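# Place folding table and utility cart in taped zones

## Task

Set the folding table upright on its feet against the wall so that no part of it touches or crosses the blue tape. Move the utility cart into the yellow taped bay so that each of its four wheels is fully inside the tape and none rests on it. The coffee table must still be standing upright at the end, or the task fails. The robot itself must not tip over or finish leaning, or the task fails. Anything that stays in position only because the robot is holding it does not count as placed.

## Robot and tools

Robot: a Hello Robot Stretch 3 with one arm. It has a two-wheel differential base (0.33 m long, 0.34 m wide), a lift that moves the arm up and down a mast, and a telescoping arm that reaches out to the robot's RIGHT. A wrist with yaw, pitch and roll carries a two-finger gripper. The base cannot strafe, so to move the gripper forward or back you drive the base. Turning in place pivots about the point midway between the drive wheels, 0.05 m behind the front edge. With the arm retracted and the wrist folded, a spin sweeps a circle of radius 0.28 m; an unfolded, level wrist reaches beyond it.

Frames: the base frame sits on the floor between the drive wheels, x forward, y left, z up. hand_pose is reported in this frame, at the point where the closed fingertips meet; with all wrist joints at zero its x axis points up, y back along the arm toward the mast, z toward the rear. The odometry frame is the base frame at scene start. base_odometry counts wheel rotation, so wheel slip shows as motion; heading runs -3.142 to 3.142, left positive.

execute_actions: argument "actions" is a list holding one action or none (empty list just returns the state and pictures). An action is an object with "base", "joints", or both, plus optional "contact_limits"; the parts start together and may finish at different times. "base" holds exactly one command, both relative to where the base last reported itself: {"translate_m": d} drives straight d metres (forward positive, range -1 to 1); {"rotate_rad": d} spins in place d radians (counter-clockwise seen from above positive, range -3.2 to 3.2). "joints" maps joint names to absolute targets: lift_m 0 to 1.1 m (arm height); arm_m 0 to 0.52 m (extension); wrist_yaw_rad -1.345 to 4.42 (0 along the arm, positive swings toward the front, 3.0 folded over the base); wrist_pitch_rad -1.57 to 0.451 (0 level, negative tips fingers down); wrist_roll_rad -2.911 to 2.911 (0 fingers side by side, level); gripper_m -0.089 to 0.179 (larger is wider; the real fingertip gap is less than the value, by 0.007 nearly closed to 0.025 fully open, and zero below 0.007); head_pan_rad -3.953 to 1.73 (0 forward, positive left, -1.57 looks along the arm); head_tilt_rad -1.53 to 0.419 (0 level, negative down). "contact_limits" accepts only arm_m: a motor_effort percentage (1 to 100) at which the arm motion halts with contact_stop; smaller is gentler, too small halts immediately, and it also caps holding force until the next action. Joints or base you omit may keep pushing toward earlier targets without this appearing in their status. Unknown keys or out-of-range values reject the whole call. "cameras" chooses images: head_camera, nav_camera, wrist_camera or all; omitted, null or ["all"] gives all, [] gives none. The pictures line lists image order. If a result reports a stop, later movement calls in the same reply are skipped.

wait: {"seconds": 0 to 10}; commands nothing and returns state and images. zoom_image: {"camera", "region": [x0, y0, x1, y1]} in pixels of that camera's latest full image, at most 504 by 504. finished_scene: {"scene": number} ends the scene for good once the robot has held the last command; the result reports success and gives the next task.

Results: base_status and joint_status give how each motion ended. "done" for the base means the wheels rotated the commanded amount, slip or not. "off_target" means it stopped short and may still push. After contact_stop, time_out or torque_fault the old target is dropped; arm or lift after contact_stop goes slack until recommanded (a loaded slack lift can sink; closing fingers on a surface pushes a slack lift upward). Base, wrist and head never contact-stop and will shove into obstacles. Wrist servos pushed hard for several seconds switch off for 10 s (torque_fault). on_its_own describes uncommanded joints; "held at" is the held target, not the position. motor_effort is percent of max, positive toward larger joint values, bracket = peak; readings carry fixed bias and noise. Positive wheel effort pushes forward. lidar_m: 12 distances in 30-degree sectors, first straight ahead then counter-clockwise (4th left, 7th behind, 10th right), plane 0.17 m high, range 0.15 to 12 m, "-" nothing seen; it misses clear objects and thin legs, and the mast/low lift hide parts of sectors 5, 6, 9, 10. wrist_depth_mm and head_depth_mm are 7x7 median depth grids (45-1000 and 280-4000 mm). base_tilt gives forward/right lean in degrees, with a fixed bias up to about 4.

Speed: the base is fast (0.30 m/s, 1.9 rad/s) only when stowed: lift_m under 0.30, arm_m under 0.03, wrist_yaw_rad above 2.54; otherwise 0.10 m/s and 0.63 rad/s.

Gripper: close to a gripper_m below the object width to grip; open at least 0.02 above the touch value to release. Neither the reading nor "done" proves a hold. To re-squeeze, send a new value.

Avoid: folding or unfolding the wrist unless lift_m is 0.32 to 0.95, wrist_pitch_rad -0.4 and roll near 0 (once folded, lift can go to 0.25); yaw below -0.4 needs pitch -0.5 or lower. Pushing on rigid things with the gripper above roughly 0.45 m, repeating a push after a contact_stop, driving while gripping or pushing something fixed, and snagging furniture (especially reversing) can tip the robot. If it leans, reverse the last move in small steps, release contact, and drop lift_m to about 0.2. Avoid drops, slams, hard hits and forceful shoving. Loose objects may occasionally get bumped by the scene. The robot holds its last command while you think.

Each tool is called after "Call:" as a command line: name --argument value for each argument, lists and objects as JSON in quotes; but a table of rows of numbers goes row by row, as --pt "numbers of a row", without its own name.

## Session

Call:
execute_actions --actions '[]'

Scene clock: 0.00 s.
base_odometry: x=+0.000 y=+0.000 heading=+0.000 (m, m, rad; odometry frame)
turned_by_wheels: +0.000 (rad since the last result)
turned_by_imu: +0.000 (rad since the last result)
base_tilt: forward=-0.4 right=+0.9 (deg)
lidar_m: 1.17 1.88 1.49 1.47 1.16 0.92 0.89 1.00 1.09 1.08 1.16 1.51
head_depth_mm: 1774 2594 2653 2662 2635 1571 1500 / 1768 2564 2682 2699 2675 1545 1472 / 1764 2563 2731 2744 2695 1516 1477 / 1759 2558 2754 2758 2751 1411 1348 / 1754 2570 2819 2819 2809 1510 1483 / 1751 2547 2897 2882 2866 2855 2302 / 1745 2522 2929 2911 2888 2874 2321
base_status: not commanded
joint_positions: lift_m=+0.537 arm_m=-0.002 wrist_yaw_rad=+2.944 wrist_pitch_rad=-0.497 wrist_roll_rad=+0.017 gripper_m=+0.037 head_pan_rad=+0.001 head_tilt_rad=+0.002
joint_status: not commanded
motor_effort: left_wheel=+0 right_wheel=+0 lift_m=+25 arm_m=+1 wrist_yaw_rad=-1 wrist_pitch_rad=+7 wrist_roll_rad=+1 gripper_m=+0 head_pan_rad=-1 head_tilt_rad=+1 (%)
hand_pose: x=+0.0207 y=+0.0667 z=+0.5321 quat_wxyz=(+0.242, +0.705, +0.103, +0.659) (m; base frame)
wrist_depth_mm: - - - - - - - / - - - - - - - / - - - - - - - / - - - - - - 968 / 936 900 904 870 874 831 827 / 763 772 - 749 - 729 722 / 688 675 - 667 653 654 633
pictures: head_camera (sideways: a quarter turn clockwise sets it upright), nav_camera (sideways: a quarter turn counterclockwise sets it upright), wrist_camera
Images, in order (width x height): head_camera 896x504, nav_camera 672x504, wrist_camera 644x364.

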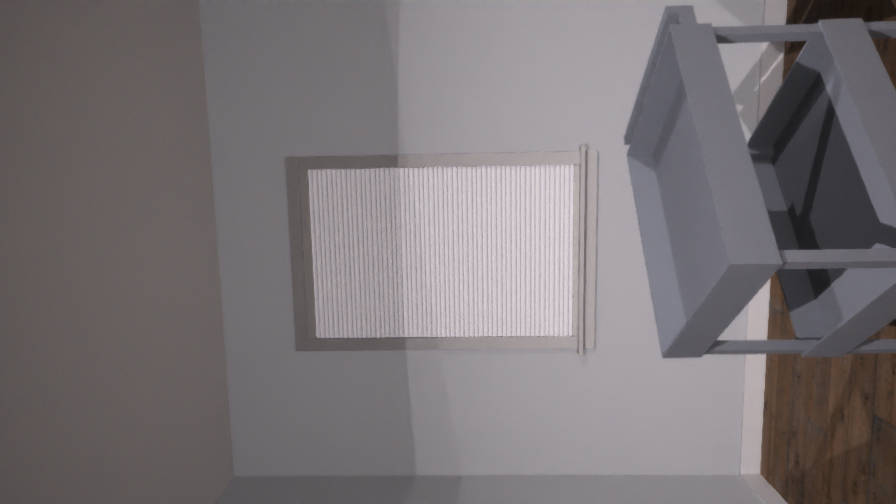

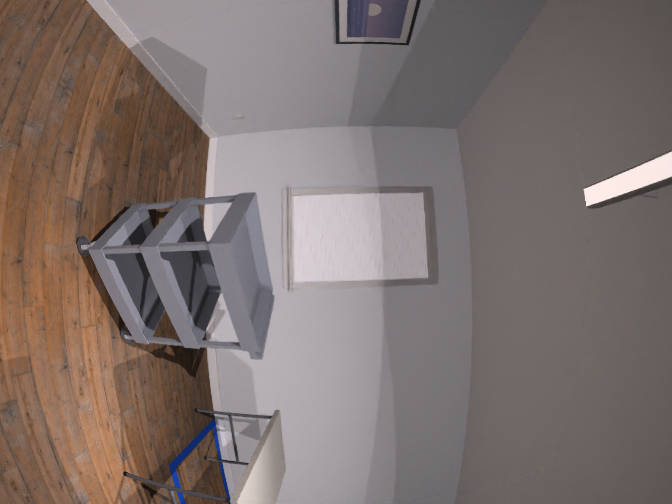

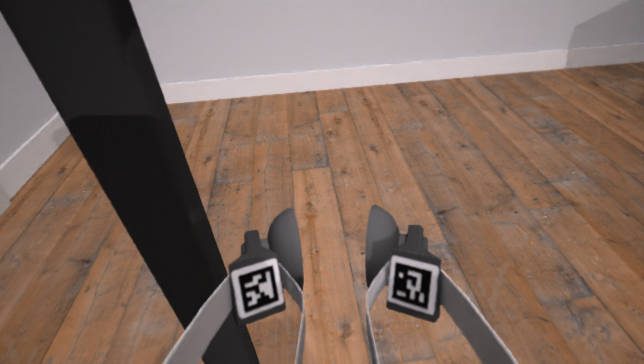

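Call:
execute_actions --actions '[{"joints":{"head_pan_rad":-0.7,"head_tilt_rad":-0.7,"lift_m":0.27,"wrist_yaw_rad":3.0,"wrist_pitch_rad":-0.42}}]' --cameras '["head_camera","nav_camera"]'

Scene clock: 9.30 s.
base_odometry: x=+0.000 y=+0.000 heading=+0.000 (m, m, rad; odometry frame)
turned_by_wheels: +0.000 (rad since the last result)
turned_by_imu: +0.001 (rad since the last result)
base_tilt: forward=-0.4 right=+1.0 (deg)
lidar_m: 1.17 1.88 1.49 1.47 1.16 0.92 0.90 1.00 1.09 1.08 1.17 1.51
head_depth_mm: 3388 3330 1420 1521 1627 1359 1167 / 3179 2111 2738 2049 1643 1365 1174 / 3003 1953 2789 1991 1641 1368 1178 / 2824 2179 2800 2071 1663 1375 1180 / 2644 2752 2810 2093 1664 1382 1183 / 2499 2751 2857 2098 1673 1387 1187 / 2379 2585 2708 1829 1674 1393 1194
base_status: not commanded
joint_positions: lift_m=+0.270 arm_m=-0.002 wrist_yaw_rad=+2.997 wrist_pitch_rad=-0.443 wrist_roll_rad=+0.017 gripper_m=+0.037 head_pan_rad=-0.693 head_tilt_rad=-0.691
joint_status: all done
motor_effort: left_wheel=+1(0) right_wheel=+0(0) lift_m=+21(23) arm_m=+0(0) wrist_yaw_rad=+1(2) wrist_pitch_rad=+12(10) wrist_roll_rad=+1(1) gripper_m=+0(0) head_pan_rad=-3(31) head_tilt_rad=-3(28) (%)
hand_pose: x=+0.0105 y=+0.0760 z=+0.2773 quat_wxyz=(+0.206, +0.705, +0.104, +0.671) (m; base frame)
wrist_depth_mm: - - - - - - - / - - - - - - - / 931 - 878 854 816 807 780 / 716 699 692 671 671 660 639 / 591 581 585 567 566 548 531 / 502 498 - - - 463 455 / 449 - - - 414 411 403
pictures: head_camera (sideways: a quarter turn clockwise sets it upright), nav_camera (sideways: a quarter turn counterclockwise sets it upright)
Images, in order (width x height): head_camera 896x504, nav_camera 672x504.

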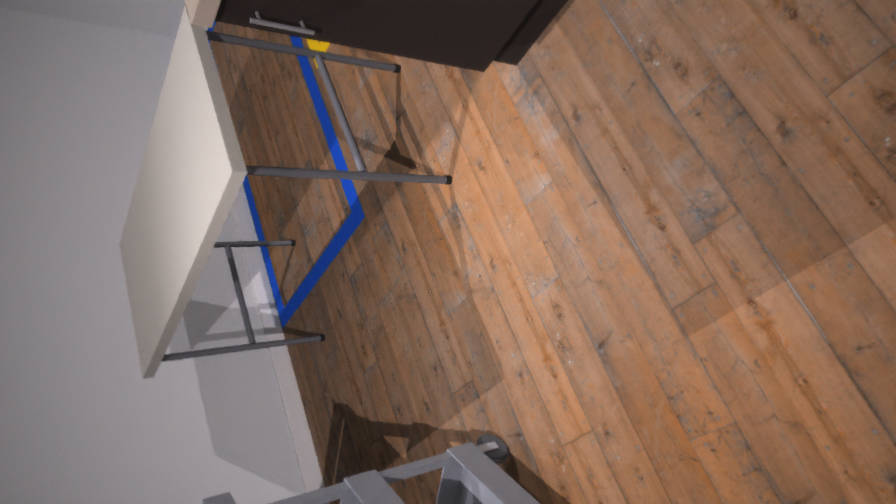

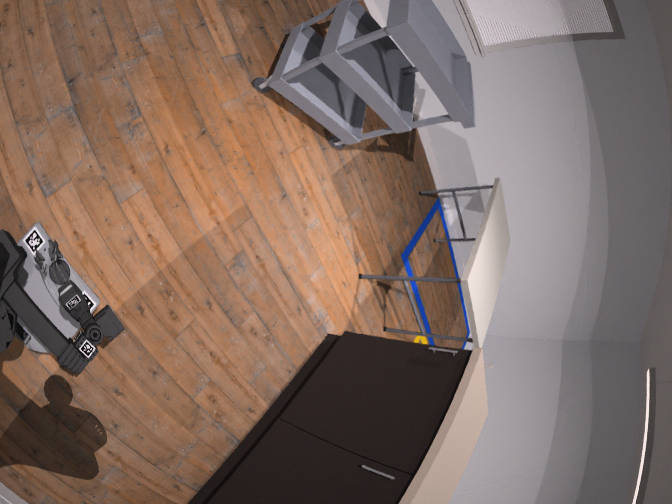

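Call:
execute_actions --actions '[{"joints":{"head_pan_rad":-1.6,"head_tilt_rad":-0.7}}]' --cameras '["head_camera","nav_camera"]'

Call:
execute_actions --actions '[{"joints":{"head_pan_rad":-2.9,"head_tilt_rad":-0.6}}]' --cameras '["head_camera","nav_camera"]'

Call:
execute_actions --actions '[{"joints":{"head_pan_rad":1.2,"head_tilt_rad":-0.6}}]' --cameras '["head_camera","nav_camera"]'

Scene clock: 40.83 s.
base_odometry: x=+0.000 y=+0.000 heading=+0.000 (m, m, rad; odometry frame)
turned_by_wheels: +0.000 (rad since the last result)
turned_by_imu: +0.001 (rad since the last result)
base_tilt: forward=-0.3 right=+0.9 (deg)
lidar_m: 1.17 1.87 1.49 1.47 1.16 0.92 0.89 1.00 1.09 1.08 1.16 1.51
head_depth_mm: 2712 1217 1100 1267 1506 1363 1168 / 2723 1241 1112 1284 1512 1362 1172 / 2758 1250 1129 1302 1557 1377 1175 / 2760 1266 1144 1321 1563 1378 1177 / 2826 1286 1155 1343 1572 1383 1183 / 2851 1299 1174 1367 1586 1385 1190 / 2872 1310 1191 1380 1579 1402 1190
base_status: not commanded
joint_positions: lift_m=+0.270 arm_m=-0.002 wrist_yaw_rad=+2.997 wrist_pitch_rad=-0.443 wrist_roll_rad=+0.017 gripper_m=+0.037 head_pan_rad=-1.593 head_tilt_rad=-0.691
joint_status: all done
motor_effort: left_wheel=+1(1) right_wheel=+0(0) lift_m=+21(21) arm_m=+1(0) wrist_yaw_rad=+2(2) wrist_pitch_rad=+12(12) wrist_roll_rad=+1(1) gripper_m=-1(1) head_pan_rad=-3(35) head_tilt_rad=-3(5) (%)
hand_pose: x=+0.0105 y=+0.0760 z=+0.2773 quat_wxyz=(+0.206, +0.705, +0.104, +0.671) (m; base frame)
wrist_depth_mm: - - - - - - - / - - - - - - - / 926 - 876 853 834 806 792 / 738 695 704 674 655 653 632 / 594 578 604 564 565 541 531 / 505 503 - - - 467 460 / 451 - - - 420 411 402
pictures: head_camera (sideways: a quarter turn clockwise sets it upright), nav_camera (sideways: a quarter turn counterclockwise sets it upright)
Images, in order (width x height): head_camera 896x504, nav_camera 672x504.

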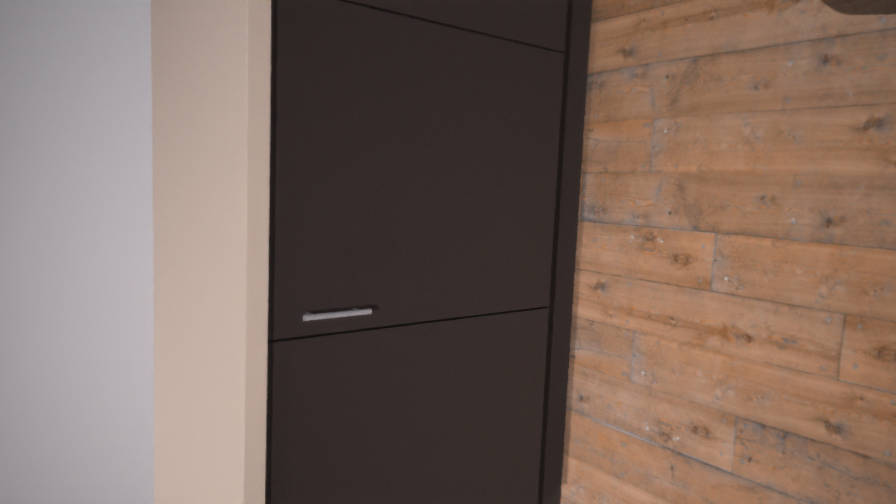

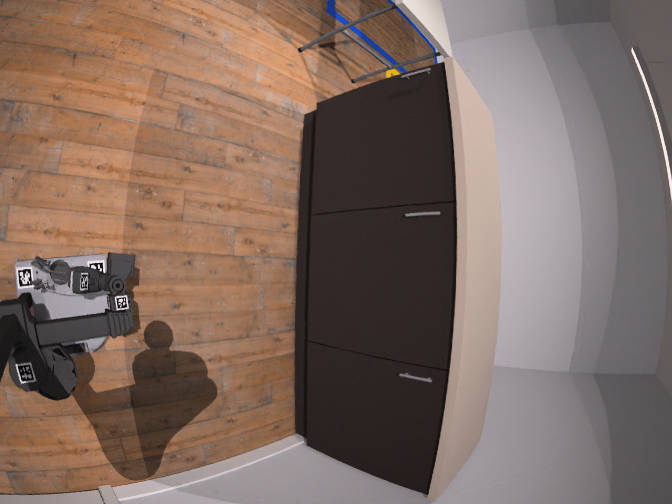

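Scene clock: 42.07 s.
base_odometry: x=+0.000 y=+0.000 heading=+0.000 (m, m, rad; odometry frame)
turned_by_wheels: +0.000 (rad since the last result)
turned_by_imu: +0.000 (rad since the last result)
base_tilt: forward=-0.3 right=+0.9 (deg)
lidar_m: 1.17 1.88 1.49 1.47 1.16 0.92 0.89 1.00 1.09 1.08 1.16 1.51
head_depth_mm: 737 799 875 967 1090 1251 1212 / 762 835 926 1036 1176 1339 1224 / 792 869 969 1095 1248 1392 1222 / 823 908 1017 1154 1326 1438 1228 / 857 951 1066 1218 1417 1457 1232 / 895 994 1123 1289 1516 1464 1238 / 927 1041 1188 1372 1637 1472 1236
base_status: not commanded
joint_positions: lift_m=+0.270 arm_m=-0.002 wrist_yaw_rad=+2.997 wrist_pitch_rad=-0.443 wrist_roll_rad=+0.017 gripper_m=+0.037 head_pan_rad=-2.893 head_tilt_rad=-0.606
joint_status: all done
motor_effort: left_wheel=+1(1) right_wheel=+0(0) lift_m=+21(21) arm_m=+0(0) wrist_yaw_rad=+2(2) wrist_pitch_rad=+12(12) wrist_roll_rad=+1(1) gripper_m=+0(0) head_pan_rad=-3(34) head_tilt_rad=+2(8) (%)
hand_pose: x=+0.0105 y=+0.0760 z=+0.2773 quat_wxyz=(+0.206, +0.705, +0.104, +0.671) (m; base frame)
wrist_depth_mm: - - - - - - - / - - - - - - - / 937 - 879 838 824 808 785 / 715 704 693 687 663 644 637 / 588 587 590 562 570 539 531 / 502 499 - - - 465 464 / 450 - - - 411 404 400
pictures: head_camera (sideways: a quarter turn clockwise sets it upright), nav_camera (sideways: a quarter turn counterclockwise sets it upright)
Images, in order (width x height): head_camera 896x504, nav_camera 672x504.

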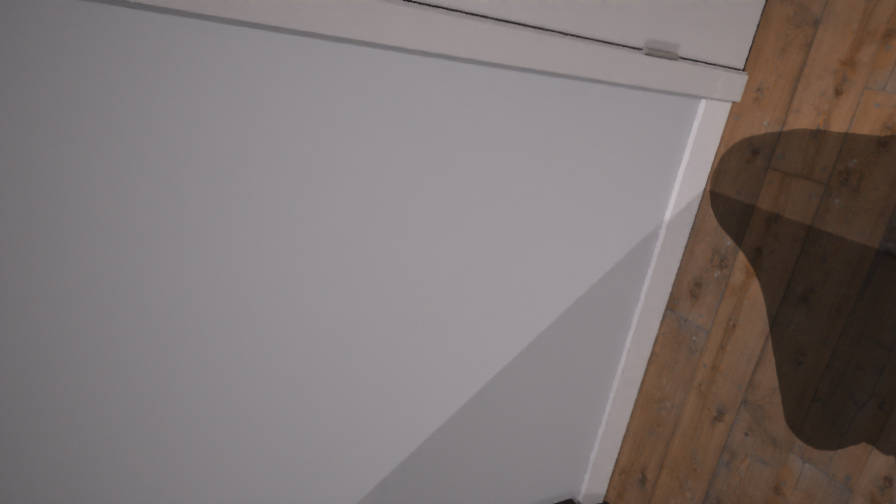

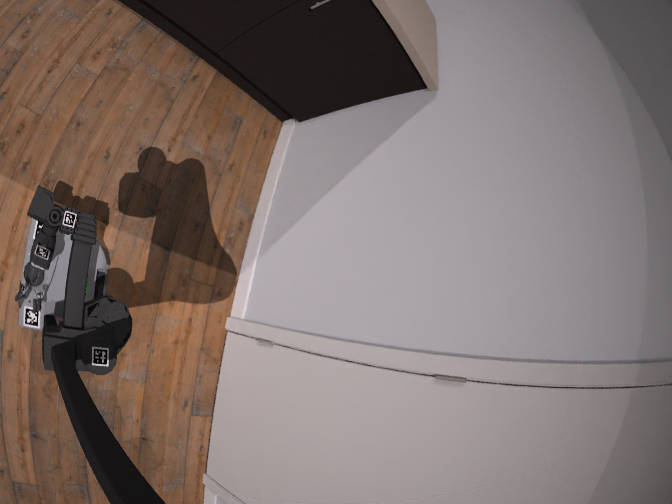

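Scene clock: 44.50 s.
base_odometry: x=+0.000 y=+0.000 heading=+0.000 (m, m, rad; odometry frame)
turned_by_wheels: +0.000 (rad since the last result)
turned_by_imu: +0.000 (rad since the last result)
base_tilt: forward=-0.4 right=+0.9 (deg)
lidar_m: 1.17 1.88 1.48 1.47 1.16 0.92 0.89 1.00 1.09 1.08 1.17 1.51
head_depth_mm: 1358 1508 1683 1937 1772 1444 1218 / 1322 1463 1638 1864 1772 1437 1220 / 1290 1429 1590 1795 1789 1449 1221 / 1258 1379 1539 1739 1790 1460 1226 / 1232 1348 1501 1683 1803 1462 1228 / 1201 1314 1453 1631 1751 1463 1234 / 1177 1284 1419 1580 1721 1479 1237
base_status: not commanded
joint_positions: lift_m=+0.270 arm_m=-0.002 wrist_yaw_rad=+2.997 wrist_pitch_rad=-0.443 wrist_roll_rad=+0.017 gripper_m=+0.037 head_pan_rad=+1.193 head_tilt_rad=-0.606
joint_status: all done
motor_effort: left_wheel=+1(1) right_wheel=+0(0) lift_m=+21(21) arm_m=+0(1) wrist_yaw_rad=+2(2) wrist_pitch_rad=+12(12) wrist_roll_rad=+1(1) gripper_m=+1(0) head_pan_rad=+3(34) head_tilt_rad=+2(1) (%)
hand_pose: x=+0.0105 y=+0.0760 z=+0.2773 quat_wxyz=(+0.206, +0.705, +0.104, +0.671) (m; base frame)
wrist_depth_mm: - - - - - - - / - - - - - - - / 911 - 871 851 835 814 797 / 724 695 698 682 660 644 624 / 593 581 585 559 571 536 533 / 502 501 - - - 468 457 / 449 - - - 418 406 404
pictures: head_camera (sideways: a quarter turn clockwise sets it upright), nav_camera (sideways: a quarter turn counterclockwise sets it upright)
Images, in order (width x height): head_camera 896x504, nav_camera 672x504.

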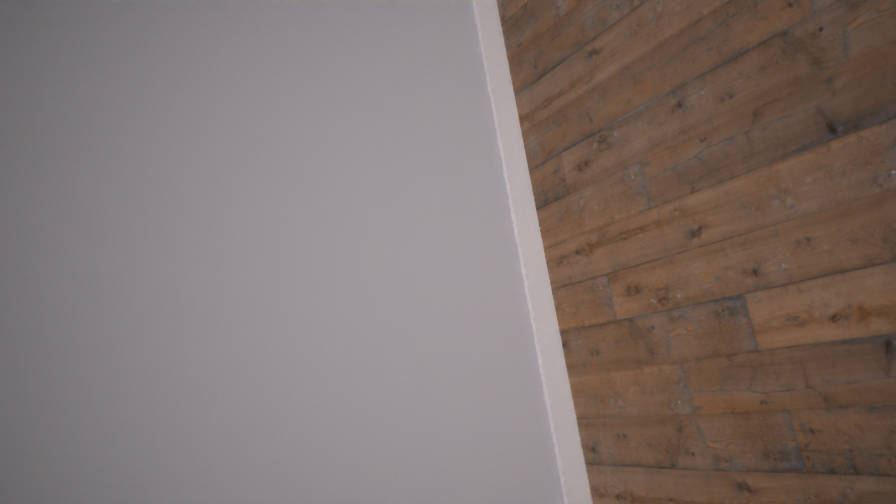

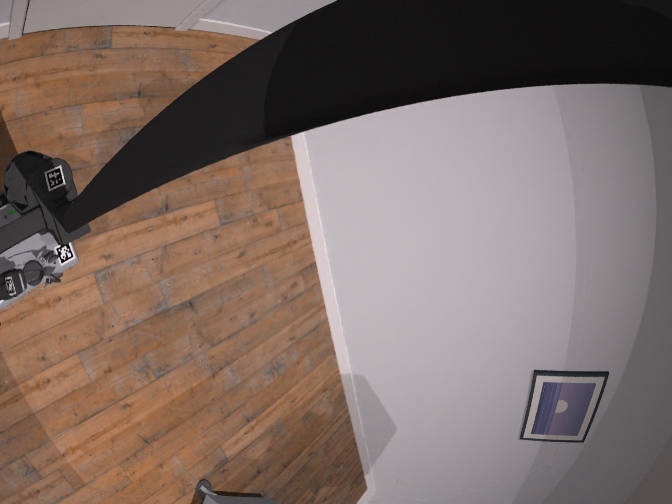

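Call:
execute_actions --actions '[{"base":{"rotate_rad":-0.62},"joints":{"head_pan_rad":-0.5,"head_tilt_rad":-0.8}}]' --cameras '[]'

Call:
execute_actions --actions '[{"base":{"translate_m":1.0}}]' --cameras '["head_camera","nav_camera"]'

Scene clock: 156.60 s.
base_odometry: x=+0.000 y=+0.000 heading=-0.620 (m, m, rad; odometry frame)
turned_by_wheels: -0.620 (rad since the last result)
turned_by_imu: -0.609 (rad since the last result)
base_tilt: forward=-0.3 right=+0.9 (deg)
lidar_m: 1.68 1.17 1.50 1.51 1.49 1.28 0.93 0.89 0.97 1.11 1.08 1.12
head_depth_mm: 1386 1037 1160 1334 1500 1286 1125 / 1411 1094 1246 1451 1513 1290 1131 / 1433 1172 1348 1611 1521 1302 1136 / 3231 1259 1465 1741 1525 1300 1138 / 3486 2786 2231 1852 1524 1310 1138 / 3248 2940 2280 1868 1541 1315 1146 / 2874 1670 2369 1877 1544 1319 1148
base_status: done
joint_positions: lift_m=+0.270 arm_m=-0.002 wrist_yaw_rad=+2.998 wrist_pitch_rad=-0.443 wrist_roll_rad=+0.017 gripper_m=+0.037 head_pan_rad=-0.493 head_tilt_rad=-0.791
joint_status: all done
motor_effort: left_wheel=+2(7) right_wheel=-2(4) lift_m=+21(21) arm_m=+0(0) wrist_yaw_rad=+2(2) wrist_pitch_rad=+12(12) wrist_roll_rad=+1(1) gripper_m=+0(0) head_pan_rad=-3(34) head_tilt_rad=-4(16) (%)
hand_pose: x=+0.0105 y=+0.0760 z=+0.2773 quat_wxyz=(+0.206, +0.705, +0.104, +0.671) (m; base frame)
wrist_depth_mm: - - - - - - - / - - - - - - 948 / 935 - 893 831 835 812 773 / 718 698 702 689 666 652 638 / 594 580 589 564 561 537 529 / 499 501 - - - 468 460 / 446 - - - 414 407 402
pictures: none
No camera images: the call's "cameras" was empty. Leave "cameras" out to get every camera's image.

Scene clock: 161.53 s.
base_odometry: x=+0.814 y=-0.581 heading=-0.620 (m, m, rad; odometry frame)
turned_by_wheels: +0.000 (rad since the last result)
turned_by_imu: +0.000 (rad since the last result)
base_tilt: forward=-0.4 right=+0.9 (deg)
lidar_m: 1.64 1.95 0.64 0.65 1.96 2.03 1.82 1.79 0.84 0.62 0.60 0.72
head_depth_mm: 2424 2673 2289 1819 1505 1238 1123 / 2569 2790 2142 1828 1511 1293 1131 / 2707 2959 1038 1826 1517 1293 1132 / 2860 3040 1001 1695 1459 1303 1137 / 2610 1371 1005 1749 1532 1313 1140 / 2311 1391 1014 1866 1538 1312 1145 / 2081 1398 1068 1869 1552 1321 1150
base_status: done
joint_positions: lift_m=+0.270 arm_m=-0.002 wrist_yaw_rad=+2.998 wrist_pitch_rad=-0.442 wrist_roll_rad=+0.017 gripper_m=+0.037 head_pan_rad=-0.493 head_tilt_rad=-0.791
joint_status: not commanded
motor_effort: left_wheel=+3(8) right_wheel=-2(3) lift_m=+21(21) arm_m=-1(0) wrist_yaw_rad=+1(2) wrist_pitch_rad=+12(12) wrist_roll_rad=+1(1) gripper_m=+0(0) head_pan_rad=-3(3) head_tilt_rad=-4(3) (%)
hand_pose: x=+0.0104 y=+0.0761 z=+0.2774 quat_wxyz=(+0.205, +0.705, +0.104, +0.671) (m; base frame)
wrist_depth_mm: - - - - - 945 - / - - - 694 658 616 - / 930 - 831 857 832 733 780 / 721 707 689 673 660 646 630 / 602 587 606 563 573 535 531 / 507 512 - - - 471 462 / 452 - - - 413 407 397
pictures: head_camera (sideways: a quarter turn clockwise sets it upright), nav_camera (sideways: a quarter turn counterclockwise sets it upright)
Images, in order (width x height): head_camera 896x504, nav_camera 672x504.

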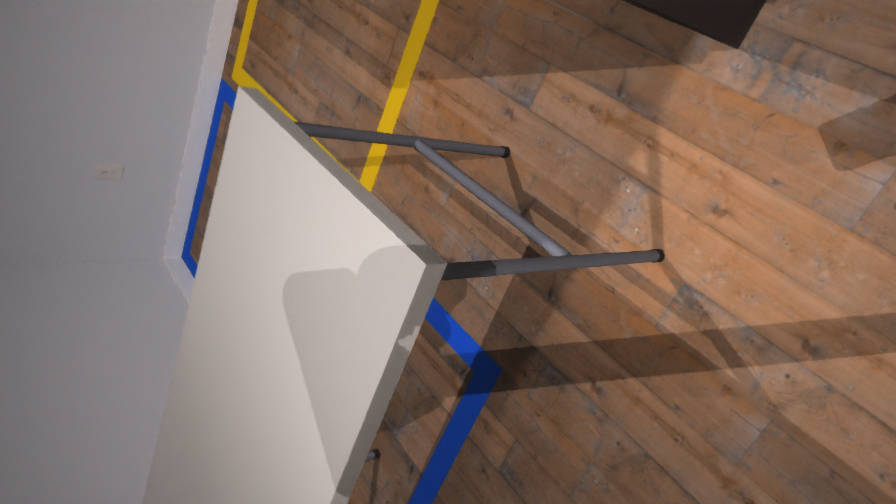

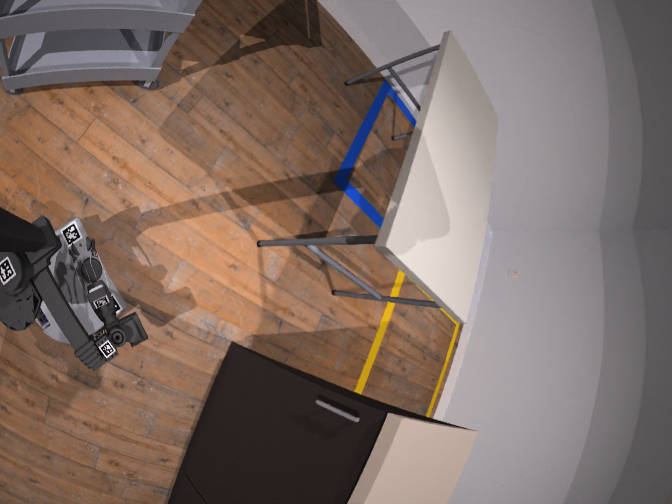

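Call:
execute_actions --actions '[{"base":{"translate_m":0.55}}]' --cameras '[]'

Call:
execute_actions --actions '[{"base":{"rotate_rad":-1.35},"joints":{"head_pan_rad":0.0,"head_tilt_rad":-1.2}}]' --cameras '["head_camera","nav_camera"]'

Scene clock: 249.07 s.
base_odometry: x=+1.262 y=-0.900 heading=-0.620 (m, m, rad; odometry frame)
turned_by_wheels: +0.000 (rad since the last result)
turned_by_imu: +0.001 (rad since the last result)
base_tilt: forward=-0.3 right=+1.0 (deg)
lidar_m: 1.11 1.47 1.54 0.50 0.54 2.31 2.35 1.22 0.57 0.67 0.30 2.05
head_depth_mm: 2199 2441 2280 776 645 550 649 / 2324 2613 992 781 647 554 1130 / 2458 2725 993 784 651 580 1133 / 2250 2537 1003 791 651 1223 1134 / 1970 2189 1007 795 657 1300 1142 / 1751 1882 1014 800 695 1314 1145 / 1583 1648 1021 802 1438 1318 1149
base_status: done
joint_positions: lift_m=+0.270 arm_m=-0.002 wrist_yaw_rad=+2.998 wrist_pitch_rad=-0.442 wrist_roll_rad=+0.017 gripper_m=+0.037 head_pan_rad=-0.493 head_tilt_rad=-0.791
joint_status: not commanded
motor_effort: left_wheel=+2(8) right_wheel=-1(2) lift_m=+21(21) arm_m=+0(0) wrist_yaw_rad=+1(1) wrist_pitch_rad=+12(12) wrist_roll_rad=+1(1) gripper_m=+0(0) head_pan_rad=-3(3) head_tilt_rad=-3(4) (%)
hand_pose: x=+0.0104 y=+0.0761 z=+0.2774 quat_wxyz=(+0.205, +0.705, +0.104, +0.671) (m; base frame)
wrist_depth_mm: - - 929 - - - - / 752 - 598 - - - - / 772 - 598 841 854 807 776 / 730 715 654 677 665 653 625 / 598 589 595 564 565 537 532 / 509 495 - - - 461 459 / 447 - - - 411 407 400
pictures: none
No camera images: the call's "cameras" was empty. Leave "cameras" out to get every camera's image.

Scene clock: 251.13 s.
base_odometry: x=+1.262 y=-0.900 heading=-1.970 (m, m, rad; odometry frame)
turned_by_wheels: -1.350 (rad since the last result)
turned_by_imu: -1.326 (rad since the last result)
base_tilt: forward=-0.4 right=+0.9 (deg)
lidar_m: 0.31 2.53 1.72 1.10 1.47 0.71 0.50 0.68 2.54 2.27 0.69 0.57
head_depth_mm: 795 874 973 1142 1254 1158 1079 / 980 1107 1269 1343 1257 1179 - / 1854 1655 1500 1366 1262 1188 - / 1860 1672 1512 747 1250 1189 - / 1876 729 639 596 1268 1187 - / 795 712 641 591 1279 1182 1123 / 799 716 644 587 1269 1188 1104
base_status: done
joint_positions: lift_m=+0.270 arm_m=-0.002 wrist_yaw_rad=+2.998 wrist_pitch_rad=-0.442 wrist_roll_rad=+0.017 gripper_m=+0.037 head_pan_rad=-0.007 head_tilt_rad=-1.186
joint_status: all done
motor_effort: left_wheel=+2(8) right_wheel=-2(5) lift_m=+21(21) arm_m=+0(0) wrist_yaw_rad=+2(1) wrist_pitch_rad=+12(12) wrist_roll_rad=+1(1) gripper_m=-1(1) head_pan_rad=+2(27) head_tilt_rad=-5(24) (%)
hand_pose: x=+0.0104 y=+0.0761 z=+0.2774 quat_wxyz=(+0.205, +0.705, +0.104, +0.671) (m; base frame)
wrist_depth_mm: - - - - - - - / - - - - - - - / 927 - 883 861 824 804 782 / 738 723 692 676 666 653 625 / 597 587 588 569 573 543 535 / 503 495 - - - 466 458 / 448 - - - 417 408 403
pictures: head_camera (sideways: a quarter turn clockwise sets it upright), nav_camera (sideways: a quarter turn counterclockwise sets it upright)
Images, in order (width x height): head_camera 896x504, nav_camera 672x504.

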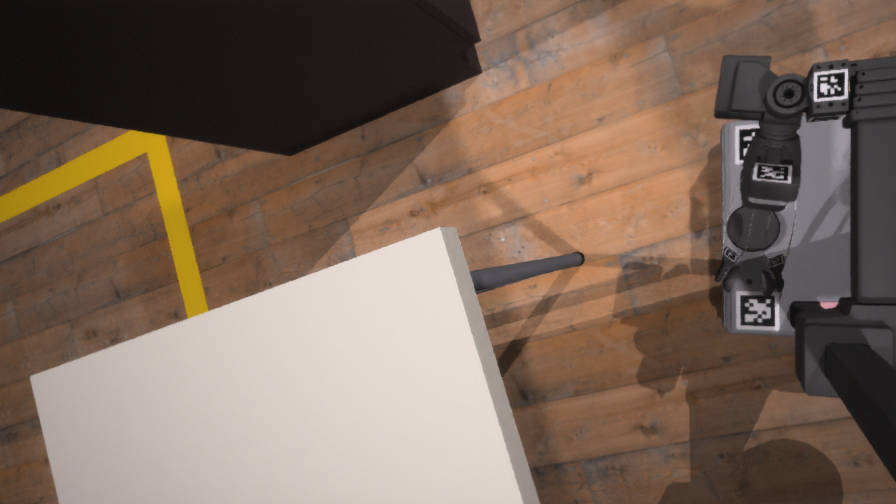

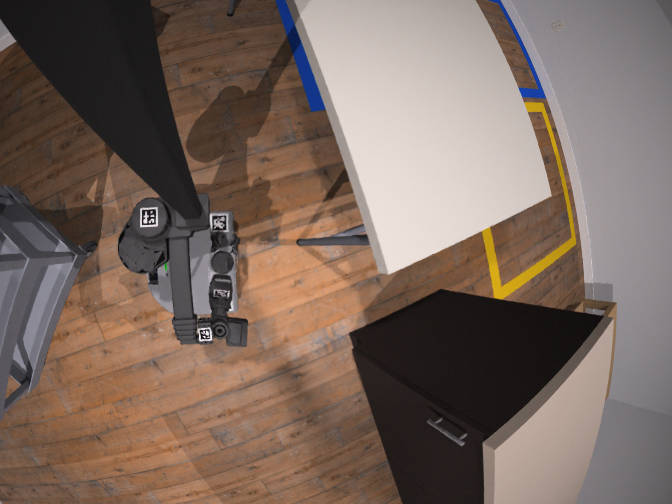

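Call:
execute_actions --actions '[{"base":{"translate_m":0.235}}]' --cameras '[]'

Call:
execute_actions --actions '[{"base":{"translate_m":0.45},"joints":{"head_pan_rad":0.5,"head_tilt_rad":-1.1}}]' --cameras '["head_camera","nav_camera"]'

Scene clock: 273.23 s.
base_odometry: x=+1.171 y=-1.117 heading=-1.969 (m, m, rad; odometry frame)
turned_by_wheels: +0.000 (rad since the last result)
turned_by_imu: +0.001 (rad since the last result)
base_tilt: forward=-0.3 right=+0.9 (deg)
lidar_m: 0.78 0.59 1.80 1.13 1.54 1.09 0.73 0.98 2.55 2.21 0.41 0.46
head_depth_mm: 683 751 837 946 1163 1163 1081 / 1837 1007 1095 1290 1254 1179 - / 1842 1655 1504 1375 1258 1186 - / 1875 1668 1503 1374 1251 501 - / 1877 1664 1508 582 534 495 - / 1880 721 642 585 537 497 1111 / 1904 713 645 587 539 499 1087
base_status: done
joint_positions: lift_m=+0.270 arm_m=-0.002 wrist_yaw_rad=+2.998 wrist_pitch_rad=-0.442 wrist_roll_rad=+0.017 gripper_m=+0.037 head_pan_rad=-0.007 head_tilt_rad=-1.186
joint_status: not commanded
motor_effort: left_wheel=+3(9) right_wheel=-1(4) lift_m=+21(21) arm_m=+0(1) wrist_yaw_rad=+1(1) wrist_pitch_rad=+12(12) wrist_roll_rad=+1(1) gripper_m=-1(1) head_pan_rad=+3(2) head_tilt_rad=-5(5) (%)
hand_pose: x=+0.0104 y=+0.0761 z=+0.2775 quat_wxyz=(+0.205, +0.705, +0.104, +0.671) (m; base frame)
wrist_depth_mm: - - - - - - 89 / - - - - - 106 916 / 947 - 891 851 826 110 138 / 732 721 702 674 669 120 137 / 590 586 599 560 572 136 529 / 503 503 - - - 434 459 / 450 - - - 405 402 397
pictures: none
No camera images: the call's "cameras" was empty. Leave "cameras" out to get every camera's image.

Scene clock: 276.27 s.
base_odometry: x=+0.996 y=-1.532 heading=-1.969 (m, m, rad; odometry frame)
turned_by_wheels: +0.000 (rad since the last result)
turned_by_imu: +0.000 (rad since the last result)
base_tilt: forward=-0.3 right=+1.0 (deg)
lidar_m: 1.77 0.59 1.93 1.28 1.66 1.91 1.18 1.55 0.32 0.28 0.28 0.32
head_depth_mm: 1754 1810 1580 1418 1285 1144 937 / 1790 1827 1595 1430 1290 1175 1092 / 1830 1824 1609 1438 1293 1177 1108 / 1878 1845 1615 1423 574 505 - / 1922 1846 687 611 550 501 476 / 1967 1868 691 615 553 503 475 / 2028 1879 694 616 556 506 474
base_status: done
joint_positions: lift_m=+0.270 arm_m=-0.002 wrist_yaw_rad=+3.003 wrist_pitch_rad=-0.439 wrist_roll_rad=+0.017 gripper_m=+0.037 head_pan_rad=+0.493 head_tilt_rad=-1.099
joint_status: all done
motor_effort: left_wheel=+6(16) right_wheel=-1(6) lift_m=+22(21) arm_m=+0(1) wrist_yaw_rad=-3(8) wrist_pitch_rad=+10(12) wrist_roll_rad=+1(1) gripper_m=+0(3) head_pan_rad=+3(26) head_tilt_rad=-1(9) (%)
hand_pose: x=+0.0094 y=+0.0766 z=+0.2780 quat_wxyz=(+0.203, +0.705, +0.104, +0.672) (m; base frame)
wrist_depth_mm: - - - - - - 446 / - - - - 132 200 932 / 966 - 866 855 140 714 756 / 714 712 706 680 158 639 612 / 600 591 599 571 170 541 535 / 503 505 - - - 467 459 / 450 - - - 318 407 401
pictures: head_camera (sideways: a quarter turn clockwise sets it upright), nav_camera (sideways: a quarter turn counterclockwise sets it upright)
Images, in order (width x height): head_camera 896x504, nav_camera 672x504.

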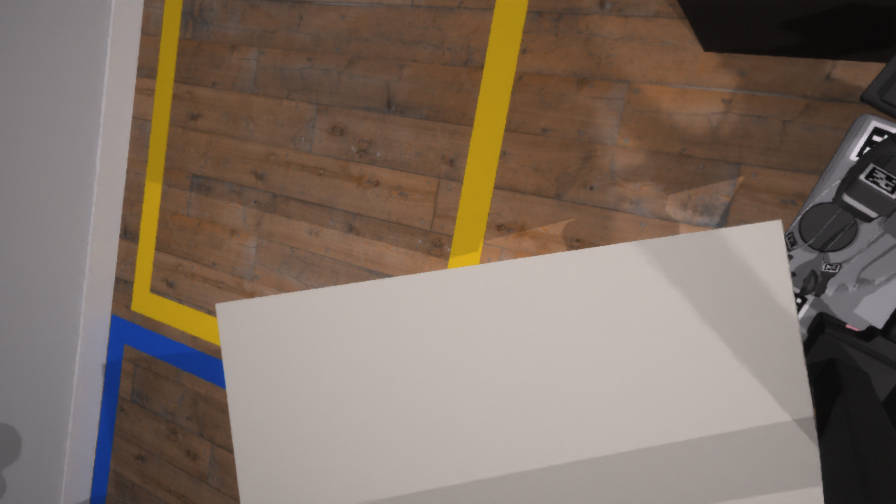

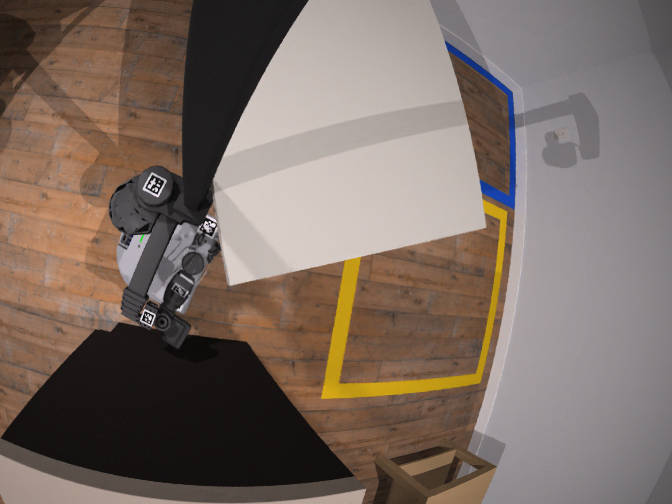

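Call:
execute_actions --actions '[{"base":{"translate_m":-0.3},"joints":{"head_pan_rad":0.3,"head_tilt_rad":-1.25}}]'

Scene clock: 294.47 s.
base_odometry: x=+1.112 y=-1.255 heading=-1.969 (m, m, rad; odometry frame)
turned_by_wheels: +0.000 (rad since the last result)
turned_by_imu: +0.001 (rad since the last result)
base_tilt: forward=-0.3 right=+0.9 (deg)
lidar_m: 0.36 0.36 1.84 1.27 1.01 1.82 0.88 1.17 2.51 0.36 0.36 0.41
head_depth_mm: 1717 1562 1433 1203 1191 1145 1089 / 1725 1564 1445 1337 1237 1174 1080 / 1740 1580 618 1329 1247 1188 - / 1742 667 613 1308 1253 - - / 736 671 615 1317 1258 1199 - / 743 675 618 606 1261 1192 - / 743 678 621 592 1267 1187 1093
base_status: done
joint_positions: lift_m=+0.270 arm_m=-0.002 wrist_yaw_rad=+3.002 wrist_pitch_rad=-0.439 wrist_roll_rad=+0.017 gripper_m=+0.037 head_pan_rad=+0.307 head_tilt_rad=-1.235
joint_status: all done
motor_effort: left_wheel=+1(5) right_wheel=-1(5) lift_m=+21(21) arm_m=+0(1) wrist_yaw_rad=-2(2) wrist_pitch_rad=+10(10) wrist_roll_rad=+1(1) gripper_m=+0(1) head_pan_rad=-3(18) head_tilt_rad=-5(17) (%)
hand_pose: x=+0.0096 y=+0.0765 z=+0.2780 quat_wxyz=(+0.203, +0.705, +0.104, +0.672) (m; base frame)
wrist_depth_mm: - - - - - - - / - - - - - - - / 952 - 889 841 830 802 795 / 741 709 713 691 666 654 634 / 595 588 602 565 574 551 529 / 505 502 - - - 473 456 / 452 - - - 415 412 407
pictures: head_camera (sideways: a quarter turn clockwise sets it upright), nav_camera (sideways: a quarter turn counterclockwise sets it upright), wrist_camera
Images, in order (width x height): head_camera 896x504, nav_camera 672x504, wrist_camera 644x364.

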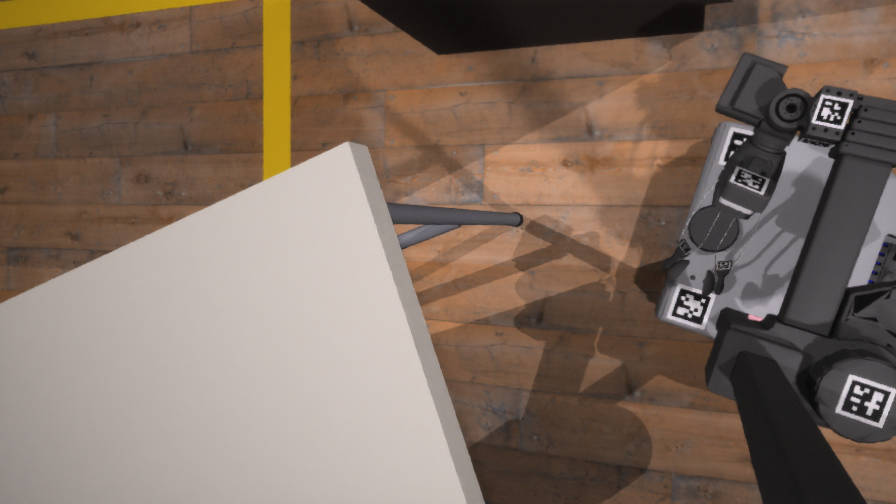

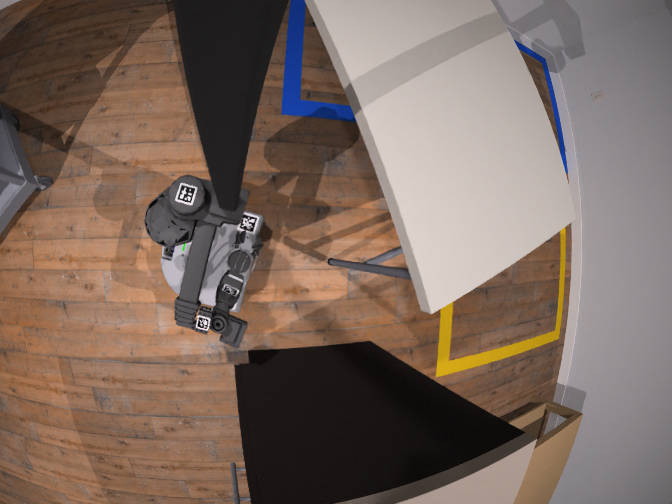

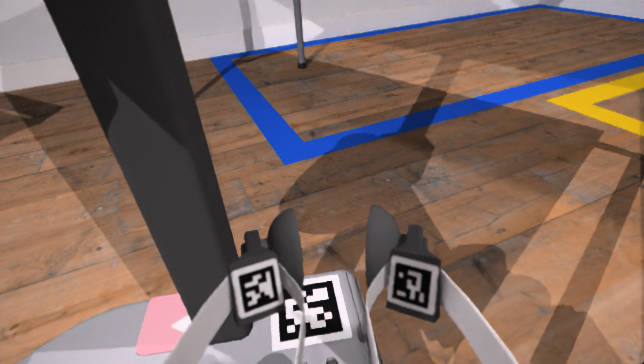

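Call:
execute_actions --actions '[{"base":{"rotate_rad":-0.16},"joints":{"head_pan_rad":0.2,"head_tilt_rad":-1.35}}]' --cameras '[]'

Call:
execute_actions --actions '[{"base":{"translate_m":0.18}}]' --cameras '[]'

Call:
execute_actions --actions '[{"base":{"rotate_rad":0.44}}]' --cameras '["head_camera"]'

Scene clock: 415.70 s.
base_odometry: x=+1.112 y=-1.255 heading=-2.129 (m, m, rad; odometry frame)
turned_by_wheels: -0.160 (rad since the last result)
turned_by_imu: -0.156 (rad since the last result)
base_tilt: forward=-0.4 right=+0.8 (deg)
lidar_m: 0.56 0.35 2.07 1.60 1.59 1.69 0.88 0.99 2.76 2.21 0.36 0.38
head_depth_mm: 1501 773 859 971 1195 1162 1108 / 1539 1448 1203 1276 1225 - 1107 / 1544 1452 1372 1301 1234 - 1109 / 1548 1461 1357 1295 1240 - 1105 / 1563 615 594 1306 1246 - - / 671 617 584 1307 1244 - 1115 / 661 620 583 1289 1252 1203 1125
base_status: done
joint_positions: lift_m=+0.270 arm_m=-0.002 wrist_yaw_rad=+3.002 wrist_pitch_rad=-0.439 wrist_roll_rad=+0.017 gripper_m=+0.037 head_pan_rad=+0.206 head_tilt_rad=-1.334
joint_status: all done
motor_effort: left_wheel=+3(8) right_wheel=-1(4) lift_m=+21(21) arm_m=+0(0) wrist_yaw_rad=-2(2) wrist_pitch_rad=+10(11) wrist_roll_rad=+1(1) gripper_m=+0(0) head_pan_rad=-3(11) head_tilt_rad=-6(13) (%)
hand_pose: x=+0.0096 y=+0.0765 z=+0.2780 quat_wxyz=(+0.203, +0.705, +0.104, +0.672) (m; base frame)
wrist_depth_mm: - - - - - - - / - - - - - - - / 954 - 884 857 837 820 779 / 727 707 688 668 663 649 635 / 588 590 602 561 573 543 532 / 501 503 - - - 467 448 / 451 - - - 415 410 393
pictures: none
No camera images: the call's "cameras" was empty. Leave "cameras" out to get every camera's image.

Scene clock: 417.93 s.
base_odometry: x=+1.017 y=-1.408 heading=-2.129 (m, m, rad; odometry frame)
turned_by_wheels: +0.000 (rad since the last result)
turned_by_imu: +0.000 (rad since the last result)
base_tilt: forward=-0.4 right=+1.0 (deg)
lidar_m: 0.44 0.20 2.16 1.30 1.67 1.77 1.06 1.21 2.71 0.29 0.28 0.30
head_depth_mm: 1530 634 674 762 874 1140 1108 / 1541 1448 1353 1099 1214 - 1110 / 1539 1456 1367 1301 1234 - 1107 / 1555 1458 1375 1297 1243 - 1105 / 1552 1464 1385 552 1241 - - / 1567 1473 582 549 1227 - 1118 / 1579 625 584 551 536 1203 1128
base_status: done
joint_positions: lift_m=+0.270 arm_m=-0.002 wrist_yaw_rad=+3.002 wrist_pitch_rad=-0.439 wrist_roll_rad=+0.017 gripper_m=+0.037 head_pan_rad=+0.206 head_tilt_rad=-1.335
joint_status: not commanded
motor_effort: left_wheel=+2(8) right_wheel=-2(4) lift_m=+21(21) arm_m=+0(0) wrist_yaw_rad=-2(2) wrist_pitch_rad=+10(11) wrist_roll_rad=+1(1) gripper_m=+0(0) head_pan_rad=-3(3) head_tilt_rad=-6(5) (%)
hand_pose: x=+0.0097 y=+0.0765 z=+0.2780 quat_wxyz=(+0.203, +0.705, +0.104, +0.672) (m; base frame)
wrist_depth_mm: - - - - - - 188 / - - - - - - - / 930 - 883 868 835 747 793 / 726 711 692 674 664 609 634 / 596 586 602 562 564 513 536 / 507 499 - - - 455 459 / 453 - - - 417 412 404
pictures: none
No camera images: the call's "cameras" was empty. Leave "cameras" out to get every camera's image.

Scene clock: 419.33 s.
base_odometry: x=+1.017 y=-1.408 heading=-1.689 (m, m, rad; odometry frame)
turned_by_wheels: +0.440 (rad since the last result)
turned_by_imu: +0.433 (rad since the last result)
base_tilt: forward=-0.3 right=+1.0 (deg)
lidar_m: 0.20 0.20 1.71 1.10 1.72 1.06 1.13 2.84 0.29 0.28 0.29 0.40
head_depth_mm: 1526 1440 1357 1287 1012 889 845 / 1541 1446 1369 1290 1227 - 1108 / 1546 1455 1371 1289 1237 - 1108 / 1522 618 576 556 1241 - 1108 / 654 614 578 557 1247 - - / 657 617 581 554 1247 - 1119 / 660 620 585 555 1251 1201 1126
base_status: done
joint_positions: lift_m=+0.270 arm_m=-0.002 wrist_yaw_rad=+3.002 wrist_pitch_rad=-0.439 wrist_roll_rad=+0.017 gripper_m=+0.037 head_pan_rad=+0.206 head_tilt_rad=-1.335
joint_status: not commanded
motor_effort: left_wheel=-1(6) right_wheel=+2(6) lift_m=+21(22) arm_m=+0(0) wrist_yaw_rad=-2(2) wrist_pitch_rad=+11(11) wrist_roll_rad=+1(1) gripper_m=+0(0) head_pan_rad=-3(3) head_tilt_rad=-5(6) (%)
hand_pose: x=+0.0097 y=+0.0765 z=+0.2780 quat_wxyz=(+0.203, +0.705, +0.104, +0.672) (m; base frame)
wrist_depth_mm: - - - - - - - / - - - - - - - / 929 - 903 859 834 805 781 / 734 714 686 683 673 649 638 / 602 585 604 558 564 541 538 / 502 499 - - - 465 458 / 450 - - - 411 409 253
pictures: head_camera (sideways: a quarter turn clockwise sets it upright)
Images, in order (width x height): head_camera 896x504.

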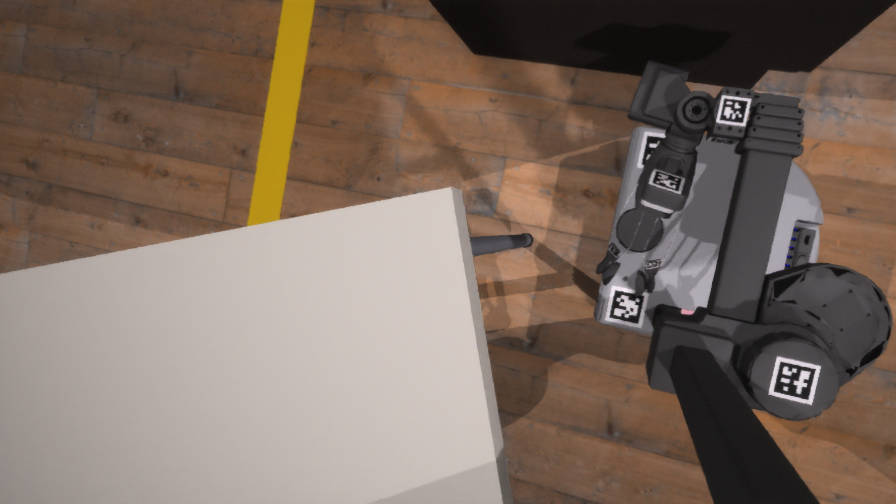

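Call:
execute_actions --actions '[{"base":{"translate_m":0.125}}]' --cameras '[]'

Call:
execute_actions --actions '[{"base":{"translate_m":0.3}}]' --cameras '["head_camera","nav_camera"]'

Scene clock: 428.23 s.
base_odometry: x=+1.002 y=-1.532 heading=-1.689 (m, m, rad; odometry frame)
turned_by_wheels: +0.000 (rad since the last result)
turned_by_imu: +0.001 (rad since the last result)
base_tilt: forward=-0.4 right=+1.0 (deg)
lidar_m: 1.88 0.59 1.71 1.28 1.13 1.18 1.23 0.40 0.29 0.28 0.29 1.37
head_depth_mm: 1522 1441 1360 1289 1015 893 810 / 1536 1446 1363 1294 1227 - 1098 / 1542 1457 1368 1300 1231 - 1108 / 1556 1458 1359 550 521 - 1108 / 660 615 579 547 523 - - / 656 617 581 550 525 - 1115 / 660 620 584 552 523 1204 1128
base_status: done
joint_positions: lift_m=+0.270 arm_m=-0.002 wrist_yaw_rad=+3.002 wrist_pitch_rad=-0.439 wrist_roll_rad=+0.017 gripper_m=+0.037 head_pan_rad=+0.206 head_tilt_rad=-1.335
joint_status: not commanded
motor_effort: left_wheel=-1(5) right_wheel=+1(6) lift_m=+21(21) arm_m=+0(1) wrist_yaw_rad=-1(2) wrist_pitch_rad=+11(10) wrist_roll_rad=+1(1) gripper_m=-1(0) head_pan_rad=-3(3) head_tilt_rad=-6(5) (%)
hand_pose: x=+0.0097 y=+0.0765 z=+0.2780 quat_wxyz=(+0.203, +0.705, +0.104, +0.672) (m; base frame)
wrist_depth_mm: - - - - - - 94 / - - - - - 112 937 / 945 - 870 872 838 117 144 / 719 717 698 692 662 127 588 / 600 586 598 573 562 143 537 / 511 503 - - - 436 459 / 451 - - - 405 408 405
pictures: none
No camera images: the call's "cameras" was empty. Leave "cameras" out to get every camera's image.

Scene clock: 430.53 s.
base_odometry: x=+0.967 y=-1.830 heading=-1.689 (m, m, rad; odometry frame)
turned_by_wheels: +0.000 (rad since the last result)
turned_by_imu: +0.000 (rad since the last result)
base_tilt: forward=-0.3 right=+1.0 (deg)
lidar_m: 1.58 0.59 1.71 1.27 1.71 1.48 1.46 0.40 0.29 0.29 1.16 1.52
head_depth_mm: 1528 1439 1356 1285 1222 1126 814 / 1543 1439 1367 1286 1227 - 1101 / 1550 1454 1370 1294 1236 - 1110 / 1551 1462 1376 1300 523 - 1110 / 1568 1467 1367 546 519 - - / 1565 628 580 549 521 505 1115 / 660 620 584 552 524 504 1126
base_status: done
joint_positions: lift_m=+0.270 arm_m=-0.002 wrist_yaw_rad=+3.010 wrist_pitch_rad=-0.439 wrist_roll_rad=+0.017 gripper_m=+0.037 head_pan_rad=+0.206 head_tilt_rad=-1.335
joint_status: not commanded
motor_effort: left_wheel=+6(14) right_wheel=+1(10) lift_m=+22(22) arm_m=+0(0) wrist_yaw_rad=-8(9) wrist_pitch_rad=+10(10) wrist_roll_rad=+1(1) gripper_m=+2(3) head_pan_rad=-3(3) head_tilt_rad=-5(5) (%)
hand_pose: x=+0.0078 y=+0.0769 z=+0.2783 quat_wxyz=(+0.200, +0.704, +0.107, +0.673) (m; base frame)
wrist_depth_mm: - - - - - 102 - / - - - - - 112 223 / 979 - 891 859 780 150 747 / 731 723 709 684 618 603 620 / 598 596 - 566 154 545 541 / 501 503 - - - 464 460 / 450 - - - 216 411 400
pictures: head_camera (sideways: a quarter turn clockwise sets it upright), nav_camera (sideways: a quarter turn counterclockwise sets it upright)
Images, in order (width x height): head_camera 896x504, nav_camera 672x504.

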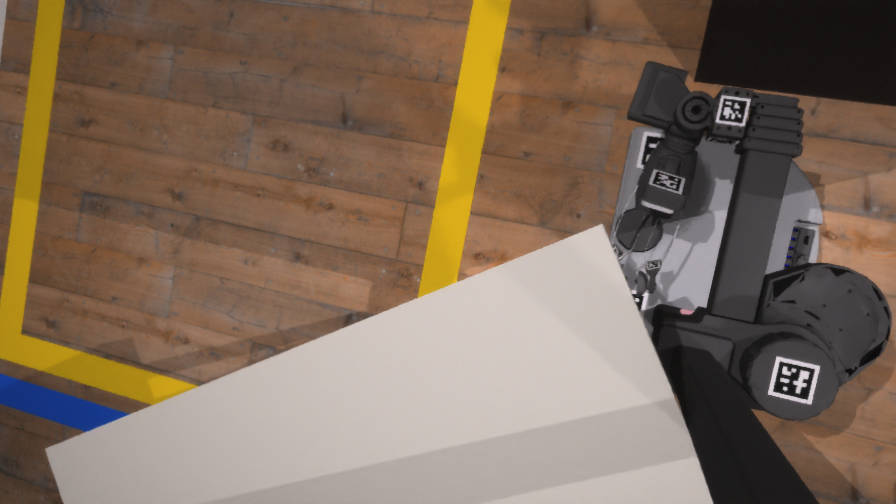

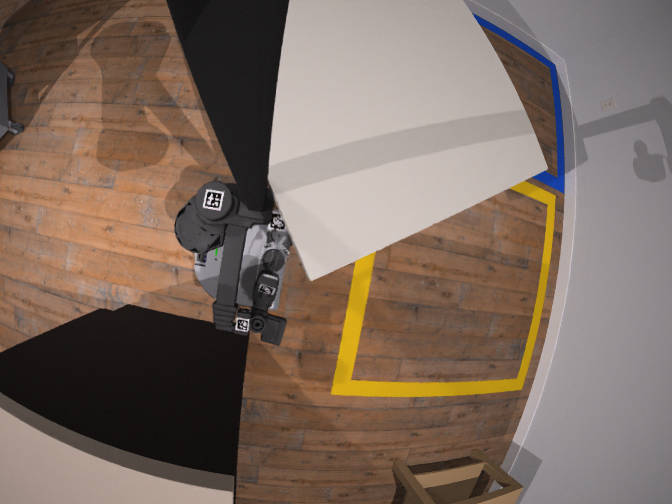

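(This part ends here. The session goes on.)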